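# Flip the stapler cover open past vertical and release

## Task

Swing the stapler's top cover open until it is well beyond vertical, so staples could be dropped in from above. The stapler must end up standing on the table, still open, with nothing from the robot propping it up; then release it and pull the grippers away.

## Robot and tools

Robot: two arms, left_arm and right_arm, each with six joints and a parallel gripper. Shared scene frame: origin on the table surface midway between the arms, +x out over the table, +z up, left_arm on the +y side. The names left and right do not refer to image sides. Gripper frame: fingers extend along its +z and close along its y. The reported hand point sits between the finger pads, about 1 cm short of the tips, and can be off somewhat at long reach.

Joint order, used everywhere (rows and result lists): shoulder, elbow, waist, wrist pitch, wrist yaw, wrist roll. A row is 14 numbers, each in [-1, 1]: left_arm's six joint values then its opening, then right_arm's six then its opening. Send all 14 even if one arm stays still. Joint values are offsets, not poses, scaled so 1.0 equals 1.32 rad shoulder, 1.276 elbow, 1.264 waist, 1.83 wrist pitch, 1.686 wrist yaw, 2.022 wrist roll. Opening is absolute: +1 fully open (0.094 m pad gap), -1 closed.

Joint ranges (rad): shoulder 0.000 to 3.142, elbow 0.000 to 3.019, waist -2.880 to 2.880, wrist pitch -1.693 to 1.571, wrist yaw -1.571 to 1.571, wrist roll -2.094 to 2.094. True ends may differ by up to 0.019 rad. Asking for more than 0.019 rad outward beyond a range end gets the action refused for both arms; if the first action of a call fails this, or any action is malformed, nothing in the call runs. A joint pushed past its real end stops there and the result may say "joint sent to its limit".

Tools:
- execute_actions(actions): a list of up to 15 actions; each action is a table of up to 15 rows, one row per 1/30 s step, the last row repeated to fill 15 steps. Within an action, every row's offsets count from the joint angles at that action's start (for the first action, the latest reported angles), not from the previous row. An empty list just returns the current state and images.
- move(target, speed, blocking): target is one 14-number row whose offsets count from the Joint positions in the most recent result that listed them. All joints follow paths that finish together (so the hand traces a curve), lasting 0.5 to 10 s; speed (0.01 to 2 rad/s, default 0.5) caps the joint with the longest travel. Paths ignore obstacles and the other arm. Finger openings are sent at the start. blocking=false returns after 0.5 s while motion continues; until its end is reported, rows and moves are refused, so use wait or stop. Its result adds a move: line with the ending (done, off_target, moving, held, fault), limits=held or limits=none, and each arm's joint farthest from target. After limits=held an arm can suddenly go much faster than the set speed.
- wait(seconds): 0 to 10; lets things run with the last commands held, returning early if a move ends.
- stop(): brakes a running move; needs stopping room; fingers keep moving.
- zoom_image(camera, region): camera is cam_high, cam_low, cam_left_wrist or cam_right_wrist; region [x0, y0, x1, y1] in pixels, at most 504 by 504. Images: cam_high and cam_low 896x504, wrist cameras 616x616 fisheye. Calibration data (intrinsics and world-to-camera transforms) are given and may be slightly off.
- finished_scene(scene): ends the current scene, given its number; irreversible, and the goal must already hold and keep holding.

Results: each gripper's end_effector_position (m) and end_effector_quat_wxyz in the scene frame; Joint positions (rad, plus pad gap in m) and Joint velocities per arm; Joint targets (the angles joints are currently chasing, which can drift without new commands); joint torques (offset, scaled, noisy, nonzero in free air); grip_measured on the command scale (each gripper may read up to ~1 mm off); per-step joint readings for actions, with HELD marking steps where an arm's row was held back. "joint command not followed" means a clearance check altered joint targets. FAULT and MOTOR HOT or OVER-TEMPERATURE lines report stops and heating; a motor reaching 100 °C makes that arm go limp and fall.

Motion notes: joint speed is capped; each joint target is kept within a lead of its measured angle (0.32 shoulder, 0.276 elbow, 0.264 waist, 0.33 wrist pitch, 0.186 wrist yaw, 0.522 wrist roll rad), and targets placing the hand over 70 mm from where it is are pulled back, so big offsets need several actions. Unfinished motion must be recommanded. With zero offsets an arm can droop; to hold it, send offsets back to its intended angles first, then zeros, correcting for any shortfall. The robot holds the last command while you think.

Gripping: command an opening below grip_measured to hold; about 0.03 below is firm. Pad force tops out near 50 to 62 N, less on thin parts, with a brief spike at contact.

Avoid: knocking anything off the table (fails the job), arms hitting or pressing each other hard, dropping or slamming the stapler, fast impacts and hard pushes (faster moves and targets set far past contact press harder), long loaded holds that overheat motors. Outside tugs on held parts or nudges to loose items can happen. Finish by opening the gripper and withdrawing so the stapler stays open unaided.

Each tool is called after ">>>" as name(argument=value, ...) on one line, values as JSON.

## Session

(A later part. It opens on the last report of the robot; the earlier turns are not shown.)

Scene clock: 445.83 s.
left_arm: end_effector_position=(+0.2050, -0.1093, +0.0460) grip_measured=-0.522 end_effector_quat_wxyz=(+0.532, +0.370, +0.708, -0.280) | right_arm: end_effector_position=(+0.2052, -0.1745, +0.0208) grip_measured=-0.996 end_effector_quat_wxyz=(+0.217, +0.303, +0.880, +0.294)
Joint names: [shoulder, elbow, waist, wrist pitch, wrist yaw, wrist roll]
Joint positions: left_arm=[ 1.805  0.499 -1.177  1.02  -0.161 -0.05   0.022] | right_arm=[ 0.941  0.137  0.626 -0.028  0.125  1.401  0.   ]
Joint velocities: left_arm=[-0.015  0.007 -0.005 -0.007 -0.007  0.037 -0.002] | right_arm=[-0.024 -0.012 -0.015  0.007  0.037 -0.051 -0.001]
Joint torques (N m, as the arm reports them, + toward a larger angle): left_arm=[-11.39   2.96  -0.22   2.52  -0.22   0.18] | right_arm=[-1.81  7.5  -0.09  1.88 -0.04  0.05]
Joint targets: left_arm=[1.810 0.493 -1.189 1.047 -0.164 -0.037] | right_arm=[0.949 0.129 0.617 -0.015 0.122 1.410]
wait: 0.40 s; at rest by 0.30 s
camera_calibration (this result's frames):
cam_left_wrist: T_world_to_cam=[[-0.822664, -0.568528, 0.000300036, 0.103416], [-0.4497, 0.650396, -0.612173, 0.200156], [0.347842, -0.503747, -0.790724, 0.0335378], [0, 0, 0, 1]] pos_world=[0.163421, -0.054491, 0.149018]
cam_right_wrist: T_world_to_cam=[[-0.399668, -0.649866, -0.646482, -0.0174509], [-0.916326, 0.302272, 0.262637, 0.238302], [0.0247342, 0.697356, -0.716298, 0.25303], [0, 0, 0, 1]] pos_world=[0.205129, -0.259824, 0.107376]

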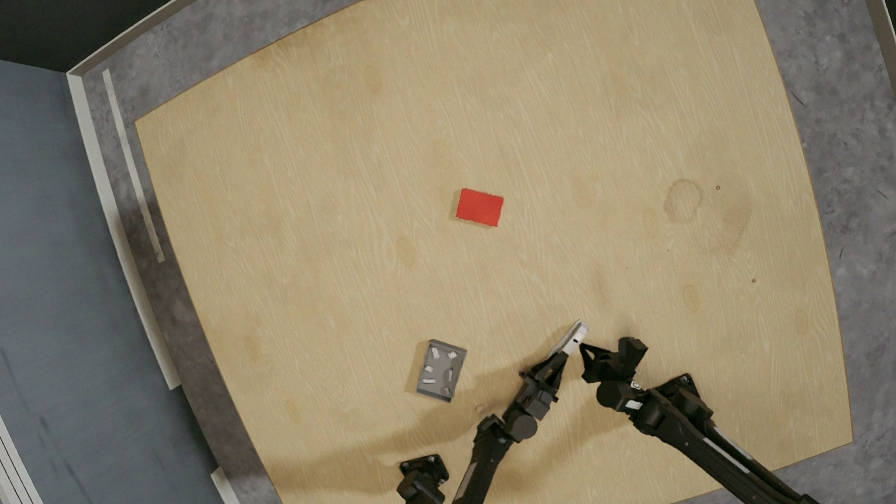

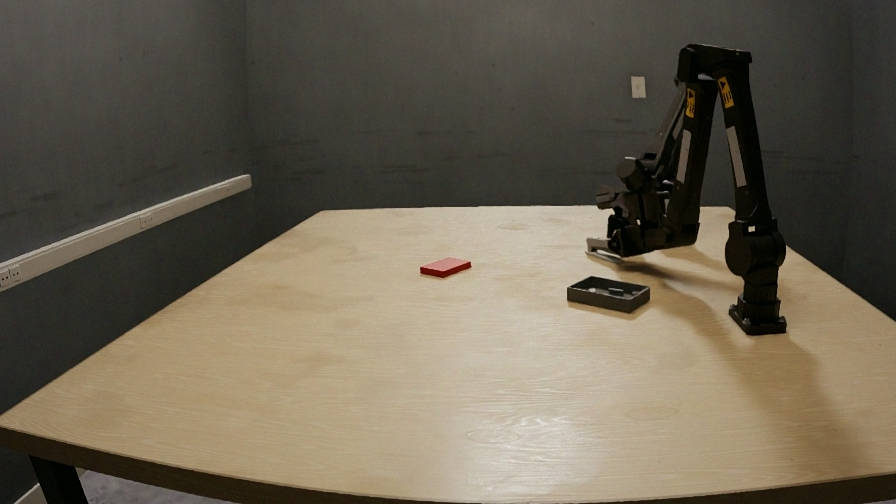

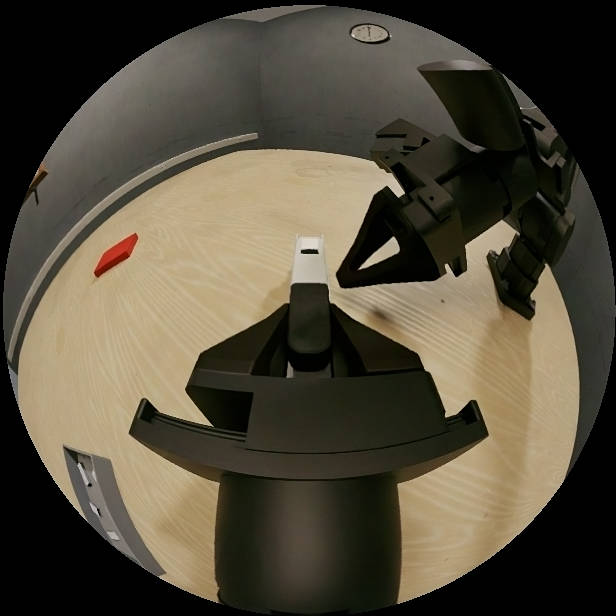

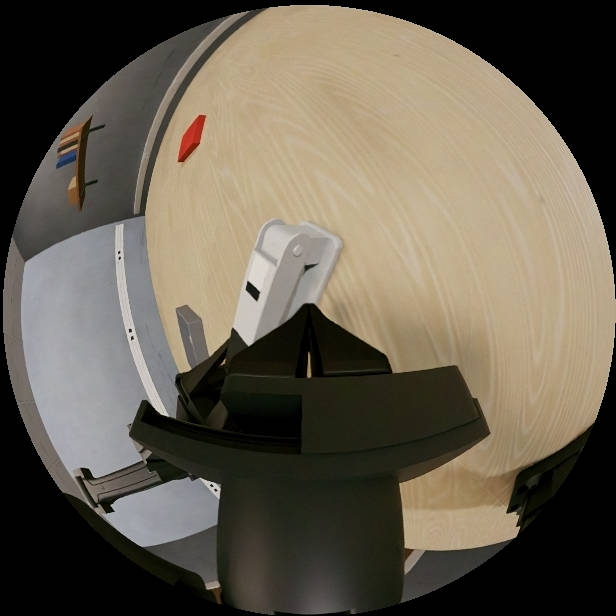

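>>> execute_actions(actions=[[[0.0038,-0.0047,-0.0095,0.0148,-0.0018,0.0064,-0.55,0.0113,-0.0068,-0.0074,0.0112,-0.0019,0.0045,-1.0],[0.0038,-0.0047,-0.0095,0.0148,-0.0018,0.0064,-0.55,0.0165,-0.0073,-0.0076,0.0153,-0.0021,0.0045,-1.0],[0.0038,-0.0047,-0.0095,0.0148,-0.0018,0.0064,-0.55,0.0217,-0.0079,-0.0079,0.0194,-0.0022,0.0045,-1.0],[0.0038,-0.0047,-0.0095,0.0148,-0.0018,0.0064,-0.55,0.0269,-0.0084,-0.0082,0.0235,-0.0023,0.0045,-1.0],[0.0038,-0.0047,-0.0095,0.0148,-0.0018,0.0064,-0.55,0.0321,-0.0089,-0.0085,0.0277,-0.0025,0.0045,-1.0],[0.0038,-0.0047,-0.0095,0.0148,-0.0018,0.0064,-0.55,0.0372,-0.0094,-0.0087,0.0318,-0.0026,0.0045,-1.0],[0.0038,-0.0047,-0.0095,0.0148,-0.0018,0.0064,-0.55,0.0424,-0.0099,-0.009,0.0359,-0.0027,0.0045,-1.0],[0.0038,-0.0047,-0.0095,0.0148,-0.0018,0.0064,-0.55,0.0476,-0.0105,-0.0093,0.04,-0.0029,0.0045,-1.0],[0.0038,-0.0047,-0.0095,0.0148,-0.0018,0.0064,-0.55,0.0528,-0.011,-0.0095,0.0441,-0.003,0.0045,-1.0],[0.0038,-0.0047,-0.0095,0.0148,-0.0018,0.0064,-0.55,0.058,-0.0115,-0.0098,0.0482,-0.0031,0.0045,-1.0],[0.0038,-0.0047,-0.0095,0.0148,-0.0018,0.0064,-0.55,0.0632,-0.012,-0.0101,0.0523,-0.0033,0.0045,-1.0],[0.0038,-0.0047,-0.0095,0.0148,-0.0018,0.0064,-0.55,0.0684,-0.0125,-0.0103,0.0564,-0.0034,0.0045,-1.0]]])

>>> wait(seconds=0.4)

>>> zoom_image(camera="cam_right_wrist", region=[220, 200, 400, 360])

>>> zoom_image(camera="cam_left_wrist", region=[270, 220, 410, 340])

Scene clock: 496.67 s.
left_arm: end_effector_position=(+0.2050, -0.1093, +0.0460) grip_measured=-0.522 end_effector_quat_wxyz=(+0.532, +0.370, +0.708, -0.280) | right_arm: end_effector_position=(+0.2079, -0.1729, +0.0111) grip_measured=-0.996 end_effector_quat_wxyz=(+0.217, +0.304, +0.880, +0.294)
Joint names: [shoulder, elbow, waist, wrist pitch, wrist yaw, wrist roll]
Joint positions: left_arm=[ 1.805  0.499 -1.177  1.02  -0.161 -0.05   0.022] | right_arm=[1.019 0.129 0.622 0.059 0.123 1.402 0.   ]
Joint velocities: left_arm=[ 0.005 -0.007  0.005 -0.017  0.007  0.007 -0.   ] | right_arm=[ 0.063 -0.012 -0.005  0.051 -0.022  0.007 -0.001]
Joint torques (N m, as the arm reports them, + toward a larger angle): left_arm=[-11.02   2.94  -0.47   2.51  -0.2    0.19] | right_arm=[-1.96  6.97  0.11  1.92 -0.04  0.06]
Joint targets: left_arm=[1.810 0.493 -1.189 1.047 -0.164 -0.037] | right_arm=[1.031 0.121 0.613 0.076 0.120 1.410]
Step readings (joint positions):
0: left_arm=[1.805 0.499 -1.177 1.020 -0.161 -0.050] | right_arm=[0.941 0.137 0.626 -0.028 0.125 1.401]
1: left_arm=[1.805 0.499 -1.177 1.020 -0.161 -0.050] | right_arm=[0.941 0.137 0.626 -0.026 0.125 1.401]
2: left_arm=[1.805 0.499 -1.177 1.020 -0.161 -0.050] | right_arm=[0.942 0.137 0.626 -0.023 0.125 1.401]
4: left_arm=[1.805 0.499 -1.177 1.020 -0.161 -0.050] | right_arm=[0.948 0.137 0.625 -0.011 0.125 1.402]
8: left_arm=[1.805 0.499 -1.177 1.020 -0.161 -0.050] | right_arm=[0.976 0.137 0.624 0.019 0.125 1.402]
15: Joint positions above
camera_calibration (this result's frames):
cam_left_wrist: T_world_to_cam=[[-0.822664, -0.568528, 0.000300036, 0.103416], [-0.4497, 0.650396, -0.612173, 0.200156], [0.347842, -0.503747, -0.790724, 0.0335378], [0, 0, 0, 1]] pos_world=[0.163421, -0.054491, 0.149018]
cam_right_wrist: T_world_to_cam=[[-0.402332, -0.647532, -0.647172, -0.0206007], [-0.91512, 0.304654, 0.264086, 0.24295], [0.026159, 0.69849, -0.715142, 0.244827], [0, 0, 0, 1]] pos_world=[0.207636, -0.258365, 0.097594]

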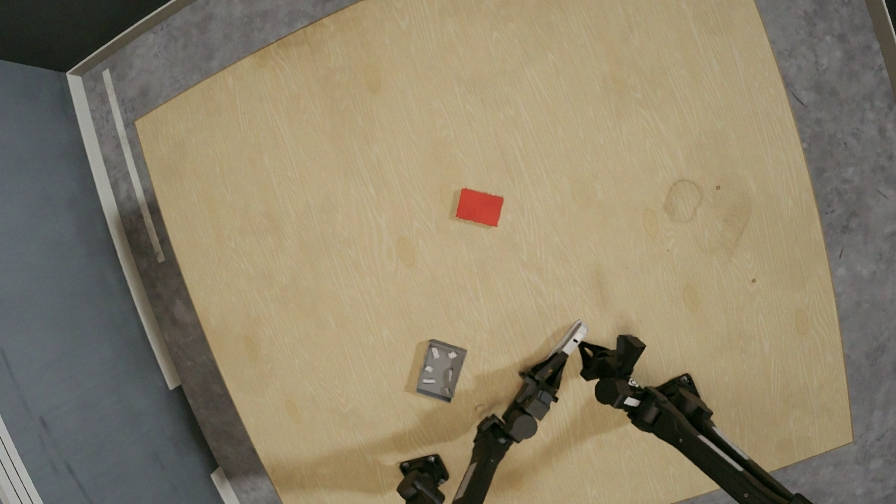

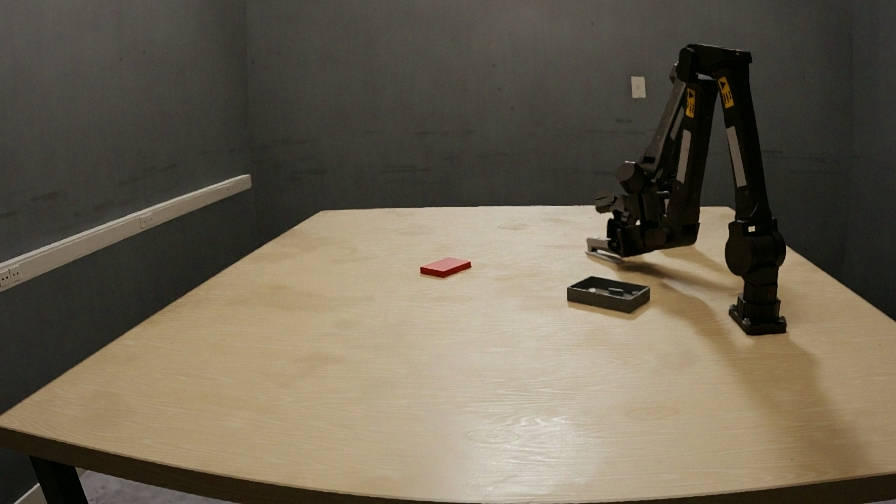

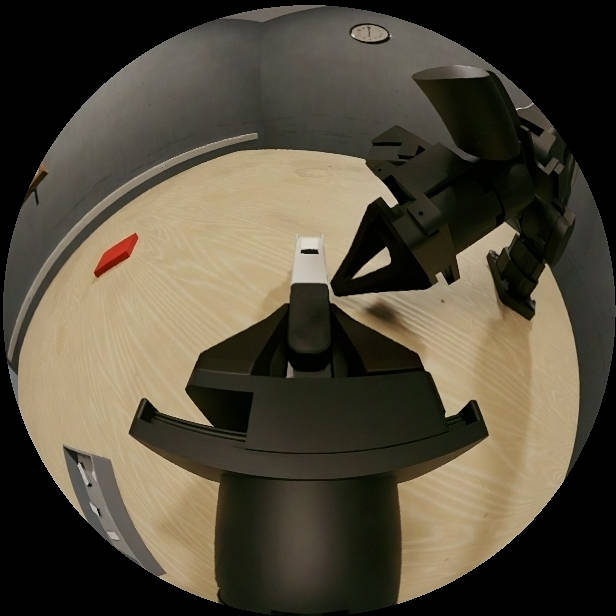

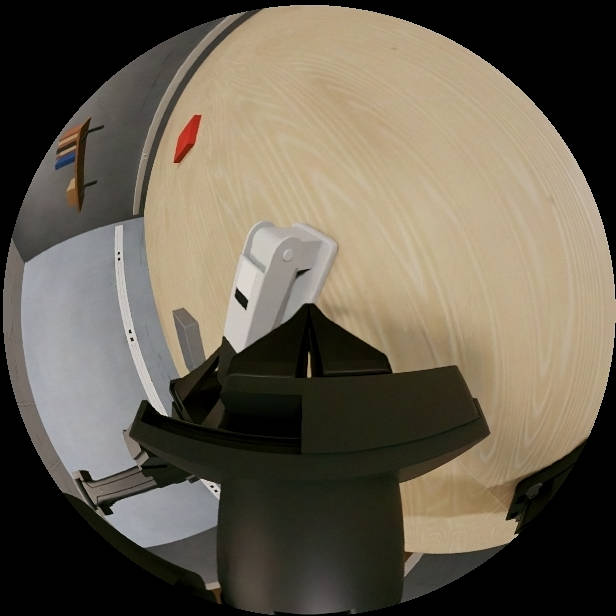

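Scene clock: 497.07 s.
left_arm: end_effector_position=(+0.2050, -0.1093, +0.0460) grip_measured=-0.522 end_effector_quat_wxyz=(+0.532, +0.370, +0.708, -0.280) | right_arm: end_effector_position=(+0.2080, -0.1728, +0.0111) grip_measured=-0.996 end_effector_quat_wxyz=(+0.217, +0.304, +0.879, +0.295)
Joint names: [shoulder, elbow, waist, wrist pitch, wrist yaw, wrist roll]
Joint positions: left_arm=[ 1.805  0.499 -1.177  1.02  -0.161 -0.05   0.022] | right_arm=[1.021 0.129 0.622 0.063 0.123 1.402 0.   ]
Joint velocities: left_arm=[-0.005 -0.022 -0.015 -0.012 -0.037 -0.095 -0.001] | right_arm=[-0.005  0.002 -0.015  0.007  0.007 -0.037  0.   ]
Joint torques (N m, as the arm reports them, + toward a larger angle): left_arm=[-11.03   2.97  -0.27   2.5   -0.19   0.18] | right_arm=[-2.22  6.9  -0.12  1.87 -0.05  0.05]
Joint targets: left_arm=[1.810 0.493 -1.189 1.047 -0.164 -0.037] | right_arm=[1.031 0.121 0.613 0.076 0.120 1.410]
wait: 0.40 s; at rest by 0.27 s
camera_calibration (this result's frames):
cam_left_wrist: T_world_to_cam=[[-0.822664, -0.568528, 0.000300036, 0.103416], [-0.4497, 0.650396, -0.612173, 0.200156], [0.347842, -0.503747, -0.790724, 0.0335378], [0, 0, 0, 1]] pos_world=[0.163421, -0.054491, 0.149018]
cam_right_wrist: T_world_to_cam=[[-0.401457, -0.64666, -0.648586, -0.0204658], [-0.915476, 0.304299, 0.26326, 0.243049], [0.0271244, 0.699452, -0.714164, 0.244698], [0, 0, 0, 1]] pos_world=[0.207652, -0.258348, 0.0974955]

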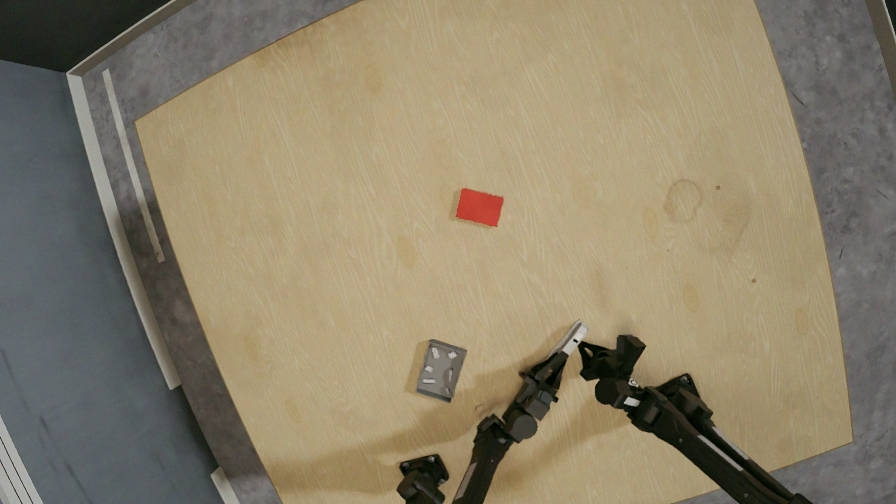

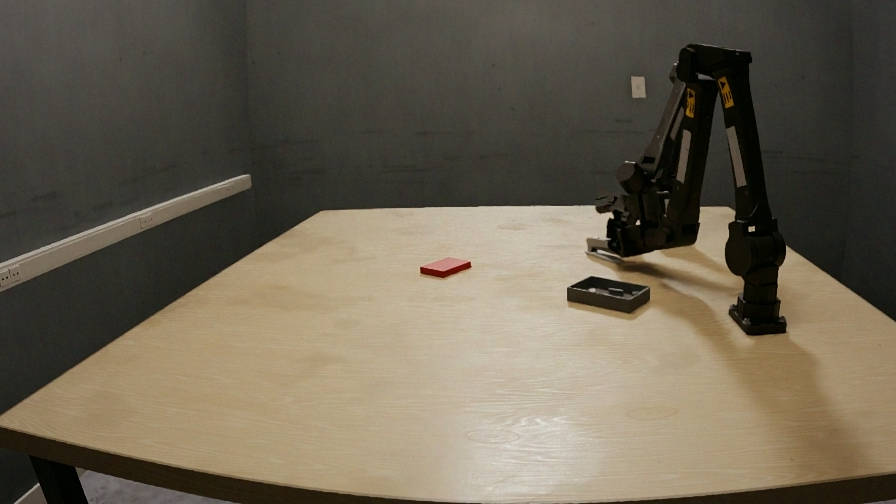

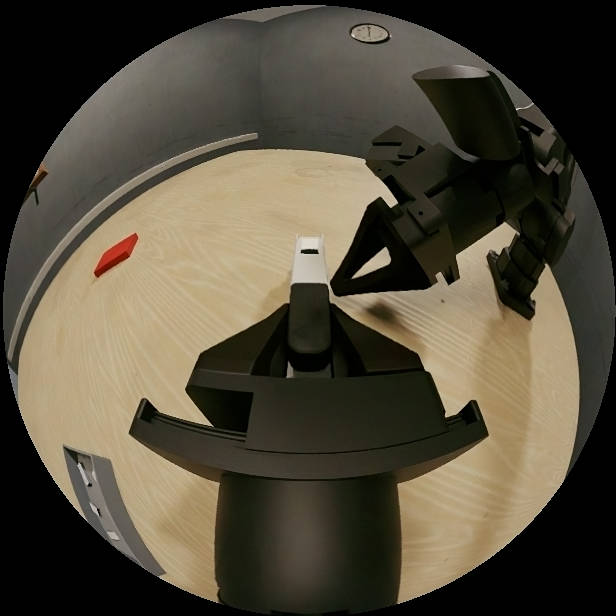

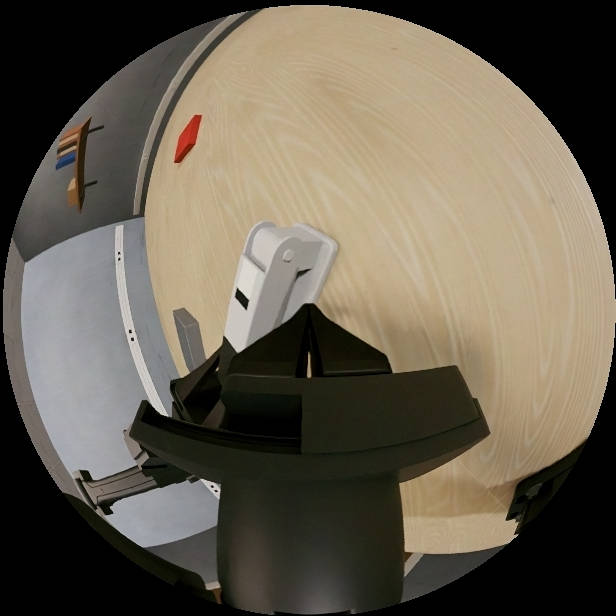

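Region (220, 200, 400, 360) of cam_right_wrist's 616x616 image, scaled by 2.800, with more detail than that image has.

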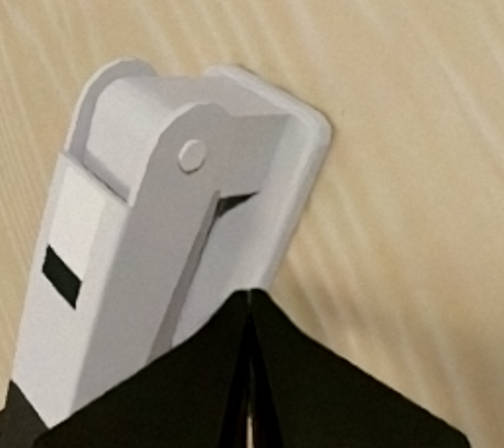

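Region (270, 220, 410, 340) of cam_left_wrist's 616x616 image, scaled by 3.600, with more detail than that image has; it fills the top 432 rows of this view, and the rest is white.

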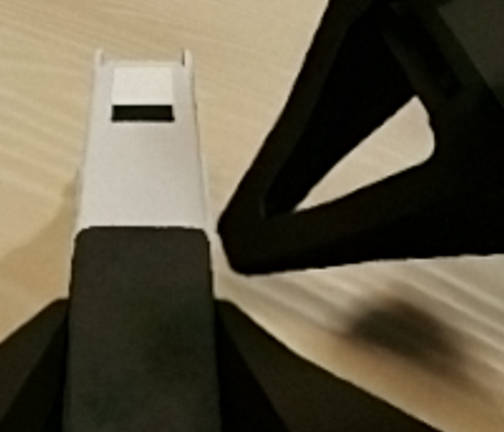

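>>> execute_actions(actions=[])

Scene clock: 514.97 s.
left_arm: end_effector_position=(+0.2050, -0.1093, +0.0460) grip_measured=-0.522 end_effector_quat_wxyz=(+0.532, +0.370, +0.708, -0.280) | right_arm: end_effector_position=(+0.2080, -0.1728, +0.0111) grip_measured=-0.996 end_effector_quat_wxyz=(+0.217, +0.304, +0.879, +0.295)
Joint names: [shoulder, elbow, waist, wrist pitch, wrist yaw, wrist roll]
Joint positions: left_arm=[ 1.805  0.499 -1.177  1.02  -0.161 -0.05   0.022] | right_arm=[1.021 0.129 0.622 0.063 0.123 1.402 0.   ]
Joint velocities: left_arm=[-0.005 -0.017  0.005  0.002  0.007  0.022 -0.001] | right_arm=[-0.005 -0.007 -0.005 -0.002 -0.081 -0.037 -0.001]
Joint torques (N m, as the arm reports them, + toward a larger angle): left_arm=[-11.37   2.97  -0.35   2.57  -0.19   0.2 ] | right_arm=[-2.27  6.9  -0.15  1.88 -0.05  0.05]
Joint targets: left_arm=[1.810 0.493 -1.189 1.047 -0.164 -0.037] | right_arm=[1.031 0.121 0.613 0.076 0.120 1.410]
camera_calibration (this result's frames):
cam_left_wrist: T_world_to_cam=[[-0.822664, -0.568528, 0.000300036, 0.103416], [-0.4497, 0.650396, -0.612173, 0.200156], [0.347842, -0.503747, -0.790724, 0.0335378], [0, 0, 0, 1]] pos_world=[0.163421, -0.054491, 0.149018]
cam_right_wrist: T_world_to_cam=[[-0.401457, -0.64666, -0.648586, -0.0204658], [-0.915476, 0.304299, 0.26326, 0.243049], [0.0271244, 0.699452, -0.714164, 0.244698], [0, 0, 0, 1]] pos_world=[0.207652, -0.258348, 0.0974955]

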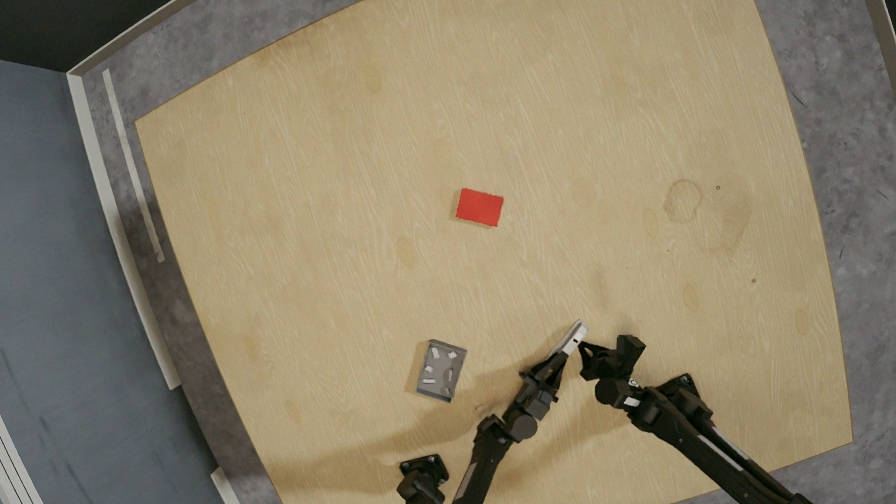

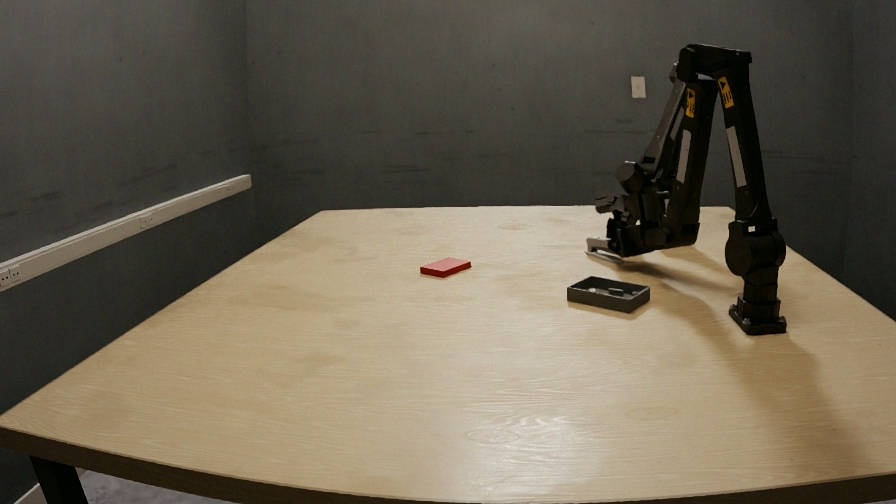

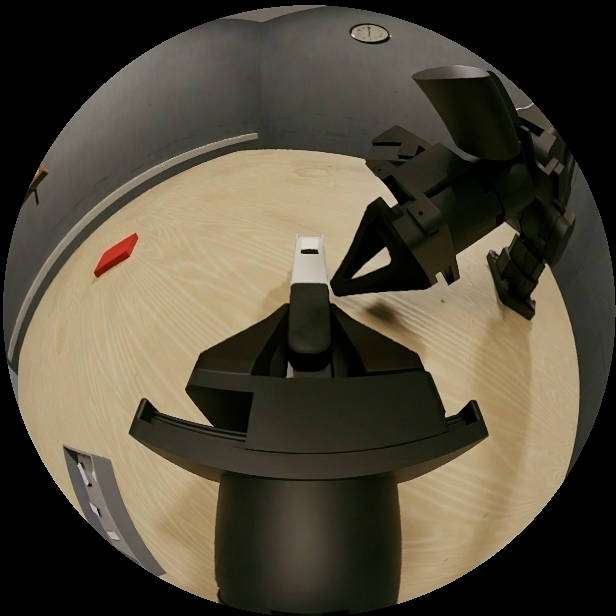

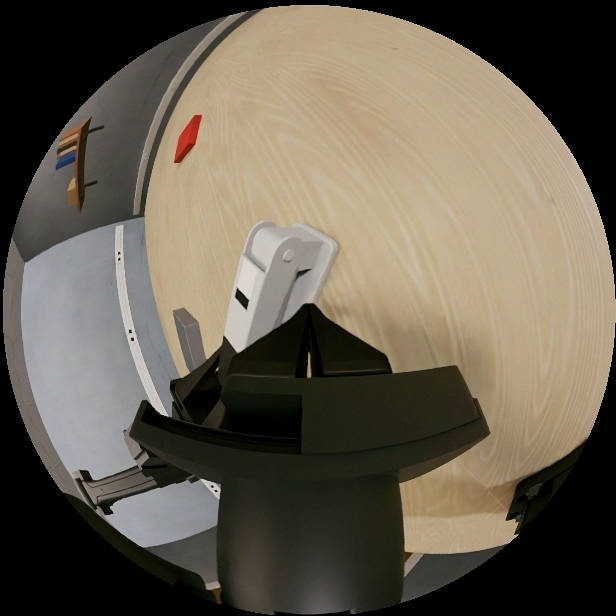

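>>> zoom_image(camera="cam_right_wrist", region=[200, 200, 400, 360])

>>> zoom_image(camera="cam_left_wrist", region=[260, 220, 420, 340])

Region (200, 200, 400, 360) of cam_right_wrist's 616x616 image, scaled by 2.520, with more detail than that image has; it fills the top 403 rows of this view, and the rest is white.

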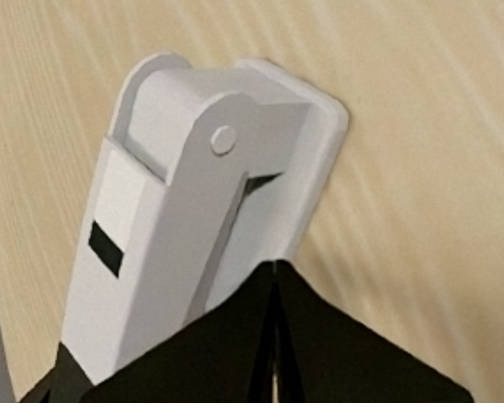

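Region (260, 220, 420, 340) of cam_left_wrist's 616x616 image, scaled by 3.150, with more detail than that image has; it fills the top 378 rows of this view, and the rest is white.

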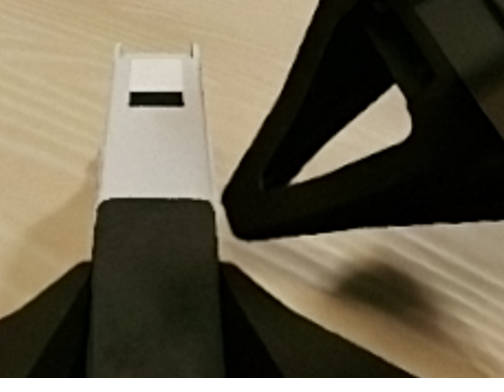

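>>> execute_actions(actions=[[[0.0038,-0.0047,-0.0095,0.0148,-0.0018,0.0064,-0.55,0.0131,-0.0069,-0.0074,0.0120,-0.0020,0.004,-1],[0.0038,-0.0047,-0.0095,0.0148,-0.0018,0.0064,-0.55,0.0193,-0.0075,-0.0077,0.0169,-0.0021,0.004,-1],[0.0038,-0.0047,-0.0095,0.0148,-0.0018,0.0064,-0.55,0.0256,-0.0081,-0.0080,0.0218,-0.0023,0.004,-1],[0.0038,-0.0047,-0.0095,0.0148,-0.0018,0.0064,-0.55,0.0318,-0.0087,-0.0083,0.0268,-0.0024,0.004,-1],[0.0038,-0.0047,-0.0095,0.0148,-0.0018,0.0064,-0.55,0.0381,-0.0092,-0.0086,0.0317,-0.0026,0.004,-1],[0.0038,-0.0047,-0.0095,0.0148,-0.0018,0.0064,-0.55,0.0443,-0.0098,-0.0089,0.0366,-0.0027,0.004,-1],[0.0038,-0.0047,-0.0095,0.0148,-0.0018,0.0064,-0.55,0.0506,-0.0104,-0.0092,0.0415,-0.0029,0.004,-1],[0.0038,-0.0047,-0.0095,0.0148,-0.0018,0.0064,-0.55,0.0568,-0.0110,-0.0095,0.0464,-0.0030,0.004,-1]]])

>>> wait(seconds=0.4)

>>> zoom_image(camera="cam_right_wrist", region=[200, 200, 400, 360])

>>> zoom_image(camera="cam_left_wrist", region=[260, 220, 420, 340])

Scene clock: 526.77 s.
left_arm: end_effector_position=(+0.2051, -0.1092, +0.0460) grip_measured=-0.522 end_effector_quat_wxyz=(+0.532, +0.370, +0.708, -0.279) | right_arm: end_effector_position=(+0.2111, -0.1704, +0.0075) grip_measured=-0.996 end_effector_quat_wxyz=(+0.221, +0.305, +0.876, +0.302)
Joint names: [shoulder, elbow, waist, wrist pitch, wrist yaw, wrist roll]
Joint positions: left_arm=[ 1.805  0.499 -1.178  1.02  -0.163 -0.049  0.022] | right_arm=[1.07  0.122 0.62  0.136 0.122 1.402 0.   ]
Joint velocities: left_arm=[-0.015 -0.012  0.005 -0.022 -0.007  0.022 -0.001] | right_arm=[ 0.005 -0.002 -0.005 -0.022  0.051 -0.066 -0.   ]
Joint torques (N m, as the arm reports them, + toward a larger angle): left_arm=[-11.13   3.02  -0.32   2.5   -0.1    0.18] | right_arm=[-1.29  6.52 -0.13  1.67 -0.07  0.05]
Joint targets: left_arm=[1.810 0.493 -1.189 1.047 -0.164 -0.037] | right_arm=[1.095 0.115 0.610 0.148 0.118 1.410]
Step readings (joint positions):
0: left_arm=[1.805 0.499 -1.177 1.020 -0.161 -0.050] | right_arm=[1.021 0.129 0.622 0.063 0.123 1.402]
1: left_arm=[1.805 0.499 -1.177 1.020 -0.161 -0.050] | right_arm=[1.021 0.129 0.622 0.064 0.123 1.402]
2: left_arm=[1.805 0.499 -1.177 1.020 -0.161 -0.050] | right_arm=[1.022 0.129 0.622 0.069 0.123 1.402]
4: left_arm=[1.805 0.499 -1.177 1.020 -0.161 -0.050] | right_arm=[1.030 0.128 0.621 0.083 0.123 1.402]
8: left_arm=[1.805 0.499 -1.177 1.020 -0.161 -0.050] | right_arm=[1.064 0.126 0.620 0.118 0.122 1.402]
15: Joint positions above
camera_calibration (this result's frames):
cam_left_wrist: T_world_to_cam=[[-0.822019, -0.569458, -0.00132767, 0.103391], [-0.449585, 0.650408, -0.612244, 0.200132], [0.349511, -0.50268, -0.790668, 0.0333324], [0, 0, 0, 1]] pos_world=[0.163315, -0.0545348, 0.149022]
cam_right_wrist: T_world_to_cam=[[-0.394661, -0.637564, -0.661631, -0.0198135], [-0.918098, 0.302313, 0.256327, 0.246348], [0.0365948, 0.708604, -0.704657, 0.239848], [0, 0, 0, 1]] pos_world=[0.209575, -0.257064, 0.0927557]

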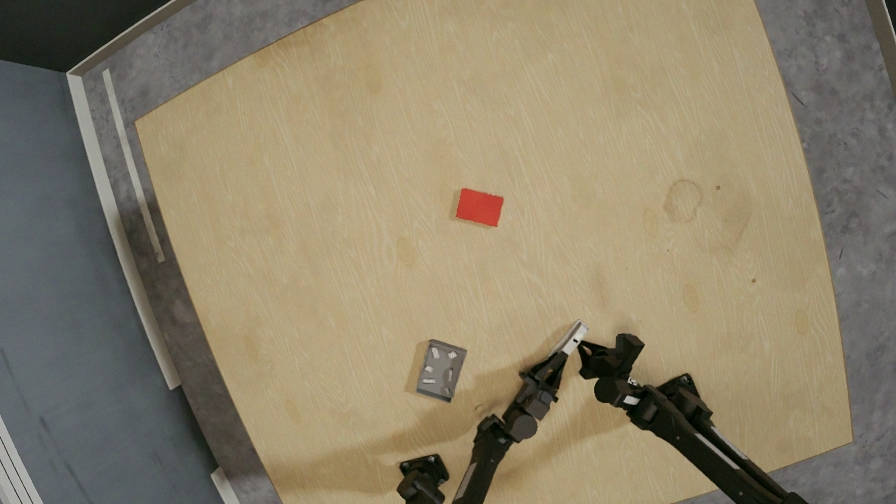

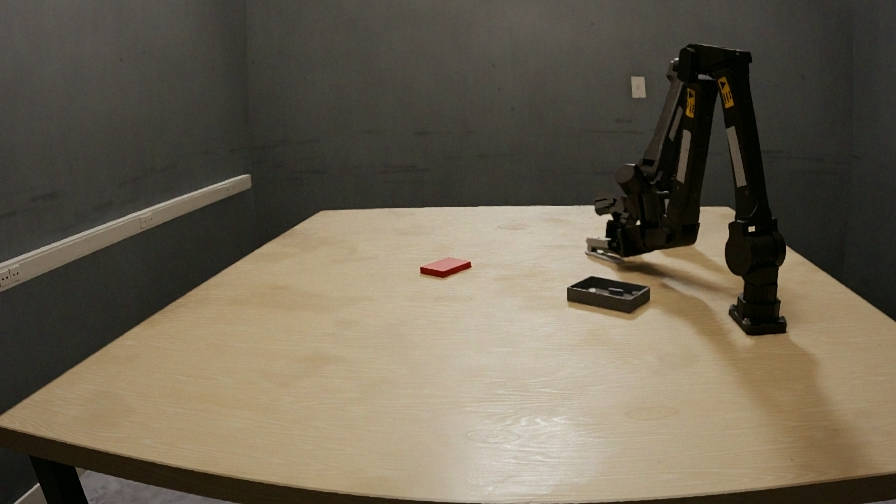

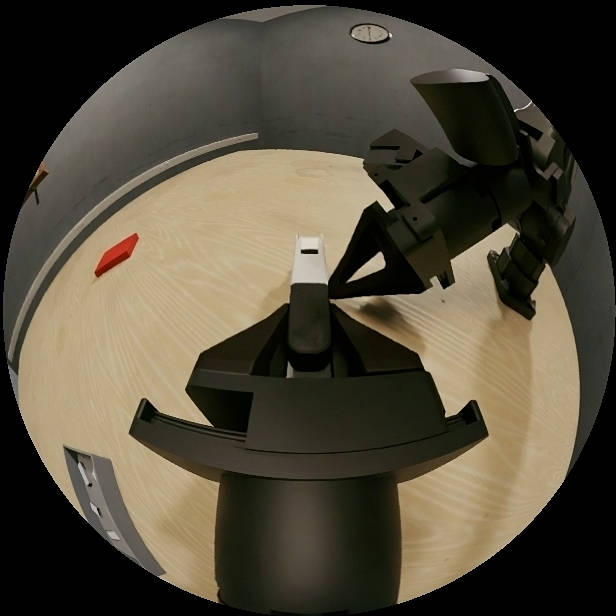

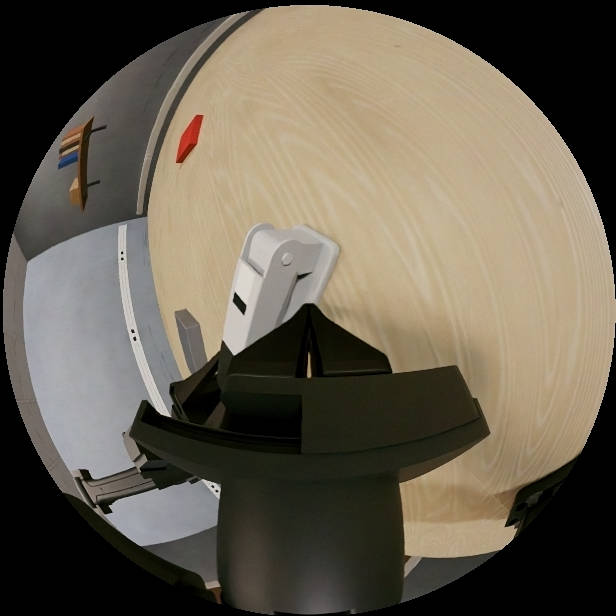

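Scene clock: 527.17 s.
left_arm: end_effector_position=(+0.2051, -0.1092, +0.0460) grip_measured=-0.522 end_effector_quat_wxyz=(+0.532, +0.370, +0.708, -0.279) | right_arm: end_effector_position=(+0.2111, -0.1704, +0.0075) grip_measured=-0.996 end_effector_quat_wxyz=(+0.221, +0.305, +0.876, +0.302)
Joint names: [shoulder, elbow, waist, wrist pitch, wrist yaw, wrist roll]
Joint positions: left_arm=[ 1.805  0.499 -1.178  1.02  -0.163 -0.049  0.022] | right_arm=[1.07  0.122 0.62  0.137 0.122 1.402 0.   ]
Joint velocities: left_arm=[-0.024 -0.007  0.005  0.012  0.007 -0.007  0.001] | right_arm=[-0.005  0.002  0.005  0.012  0.007  0.022  0.001]
Joint torques (N m, as the arm reports them, + toward a larger angle): left_arm=[-11.21   2.92  -0.23   2.49  -0.09   0.18] | right_arm=[-1.24  6.56 -0.15  1.85 -0.07  0.05]
Joint targets: left_arm=[1.810 0.493 -1.189 1.047 -0.164 -0.037] | right_arm=[1.096 0.115 0.610 0.148 0.118 1.410]
wait: 0.40 s; at rest by 0.17 s
camera_calibration (this result's frames):
cam_left_wrist: T_world_to_cam=[[-0.822019, -0.569458, -0.00132767, 0.103391], [-0.449585, 0.650408, -0.612244, 0.200132], [0.349511, -0.50268, -0.790668, 0.0333324], [0, 0, 0, 1]] pos_world=[0.163315, -0.0545348, 0.149022]
cam_right_wrist: T_world_to_cam=[[-0.394661, -0.637564, -0.661631, -0.0198237], [-0.918098, 0.302313, 0.256327, 0.246367], [0.0365948, 0.708604, -0.704657, 0.23981], [0, 0, 0, 1]] pos_world=[0.20959, -0.257049, 0.0927174]

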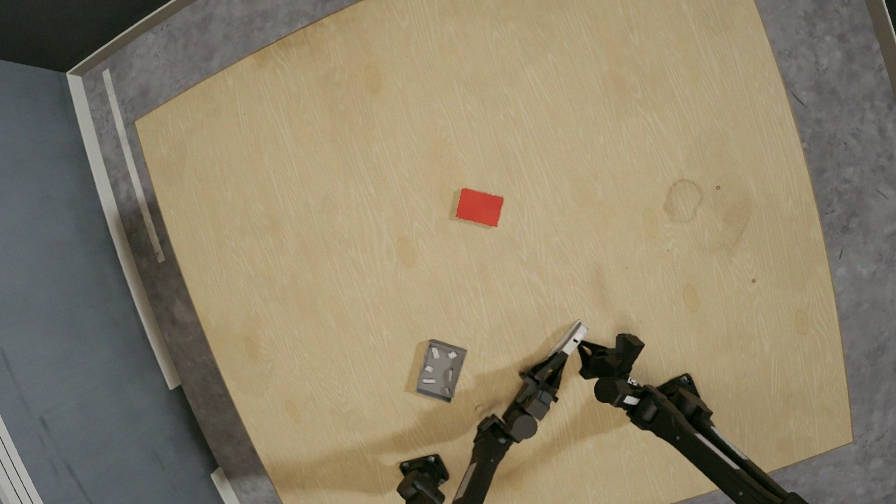

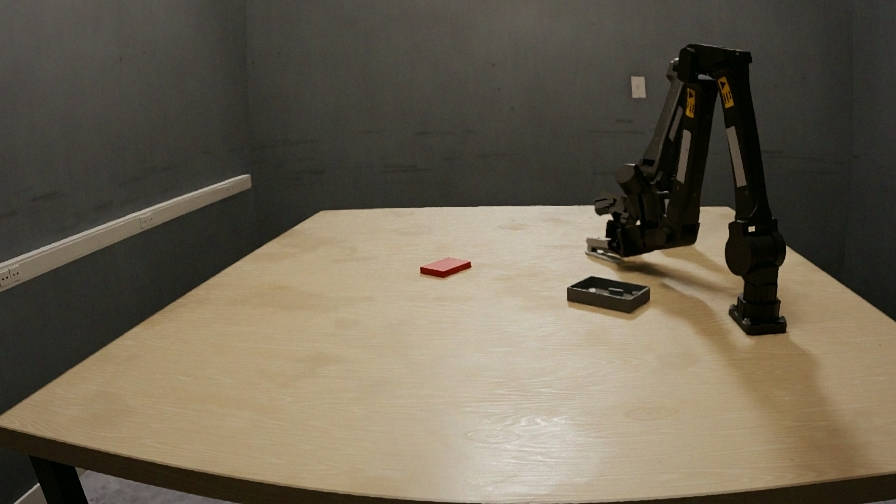

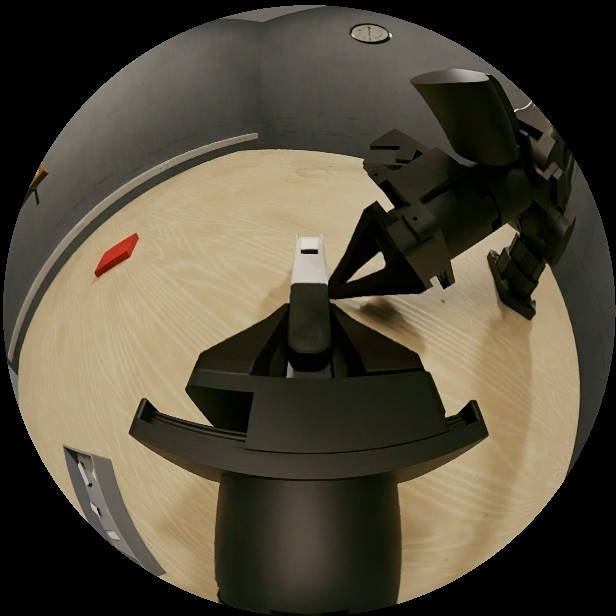

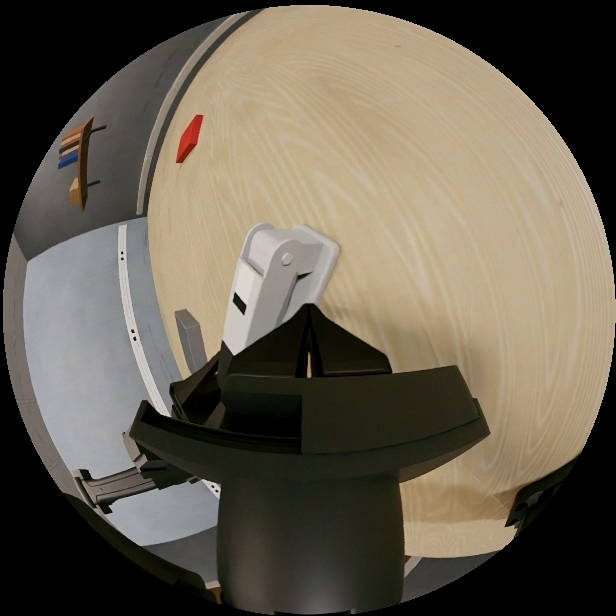

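Region (200, 200, 400, 360) of cam_right_wrist's 616x616 image, scaled by 2.520, with more detail than that image has; it fills the top 403 rows of this view, and the rest is white.

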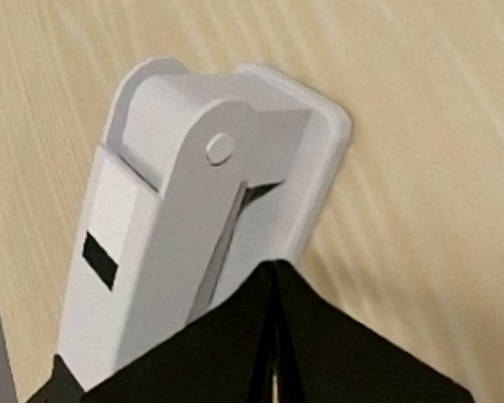

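Region (260, 220, 420, 340) of cam_left_wrist's 616x616 image, scaled by 3.150, with more detail than that image has; it fills the top 378 rows of this view, and the rest is white.

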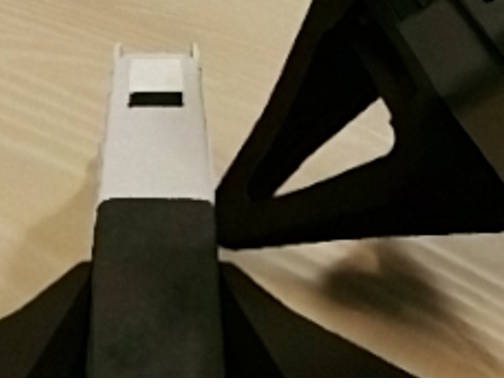

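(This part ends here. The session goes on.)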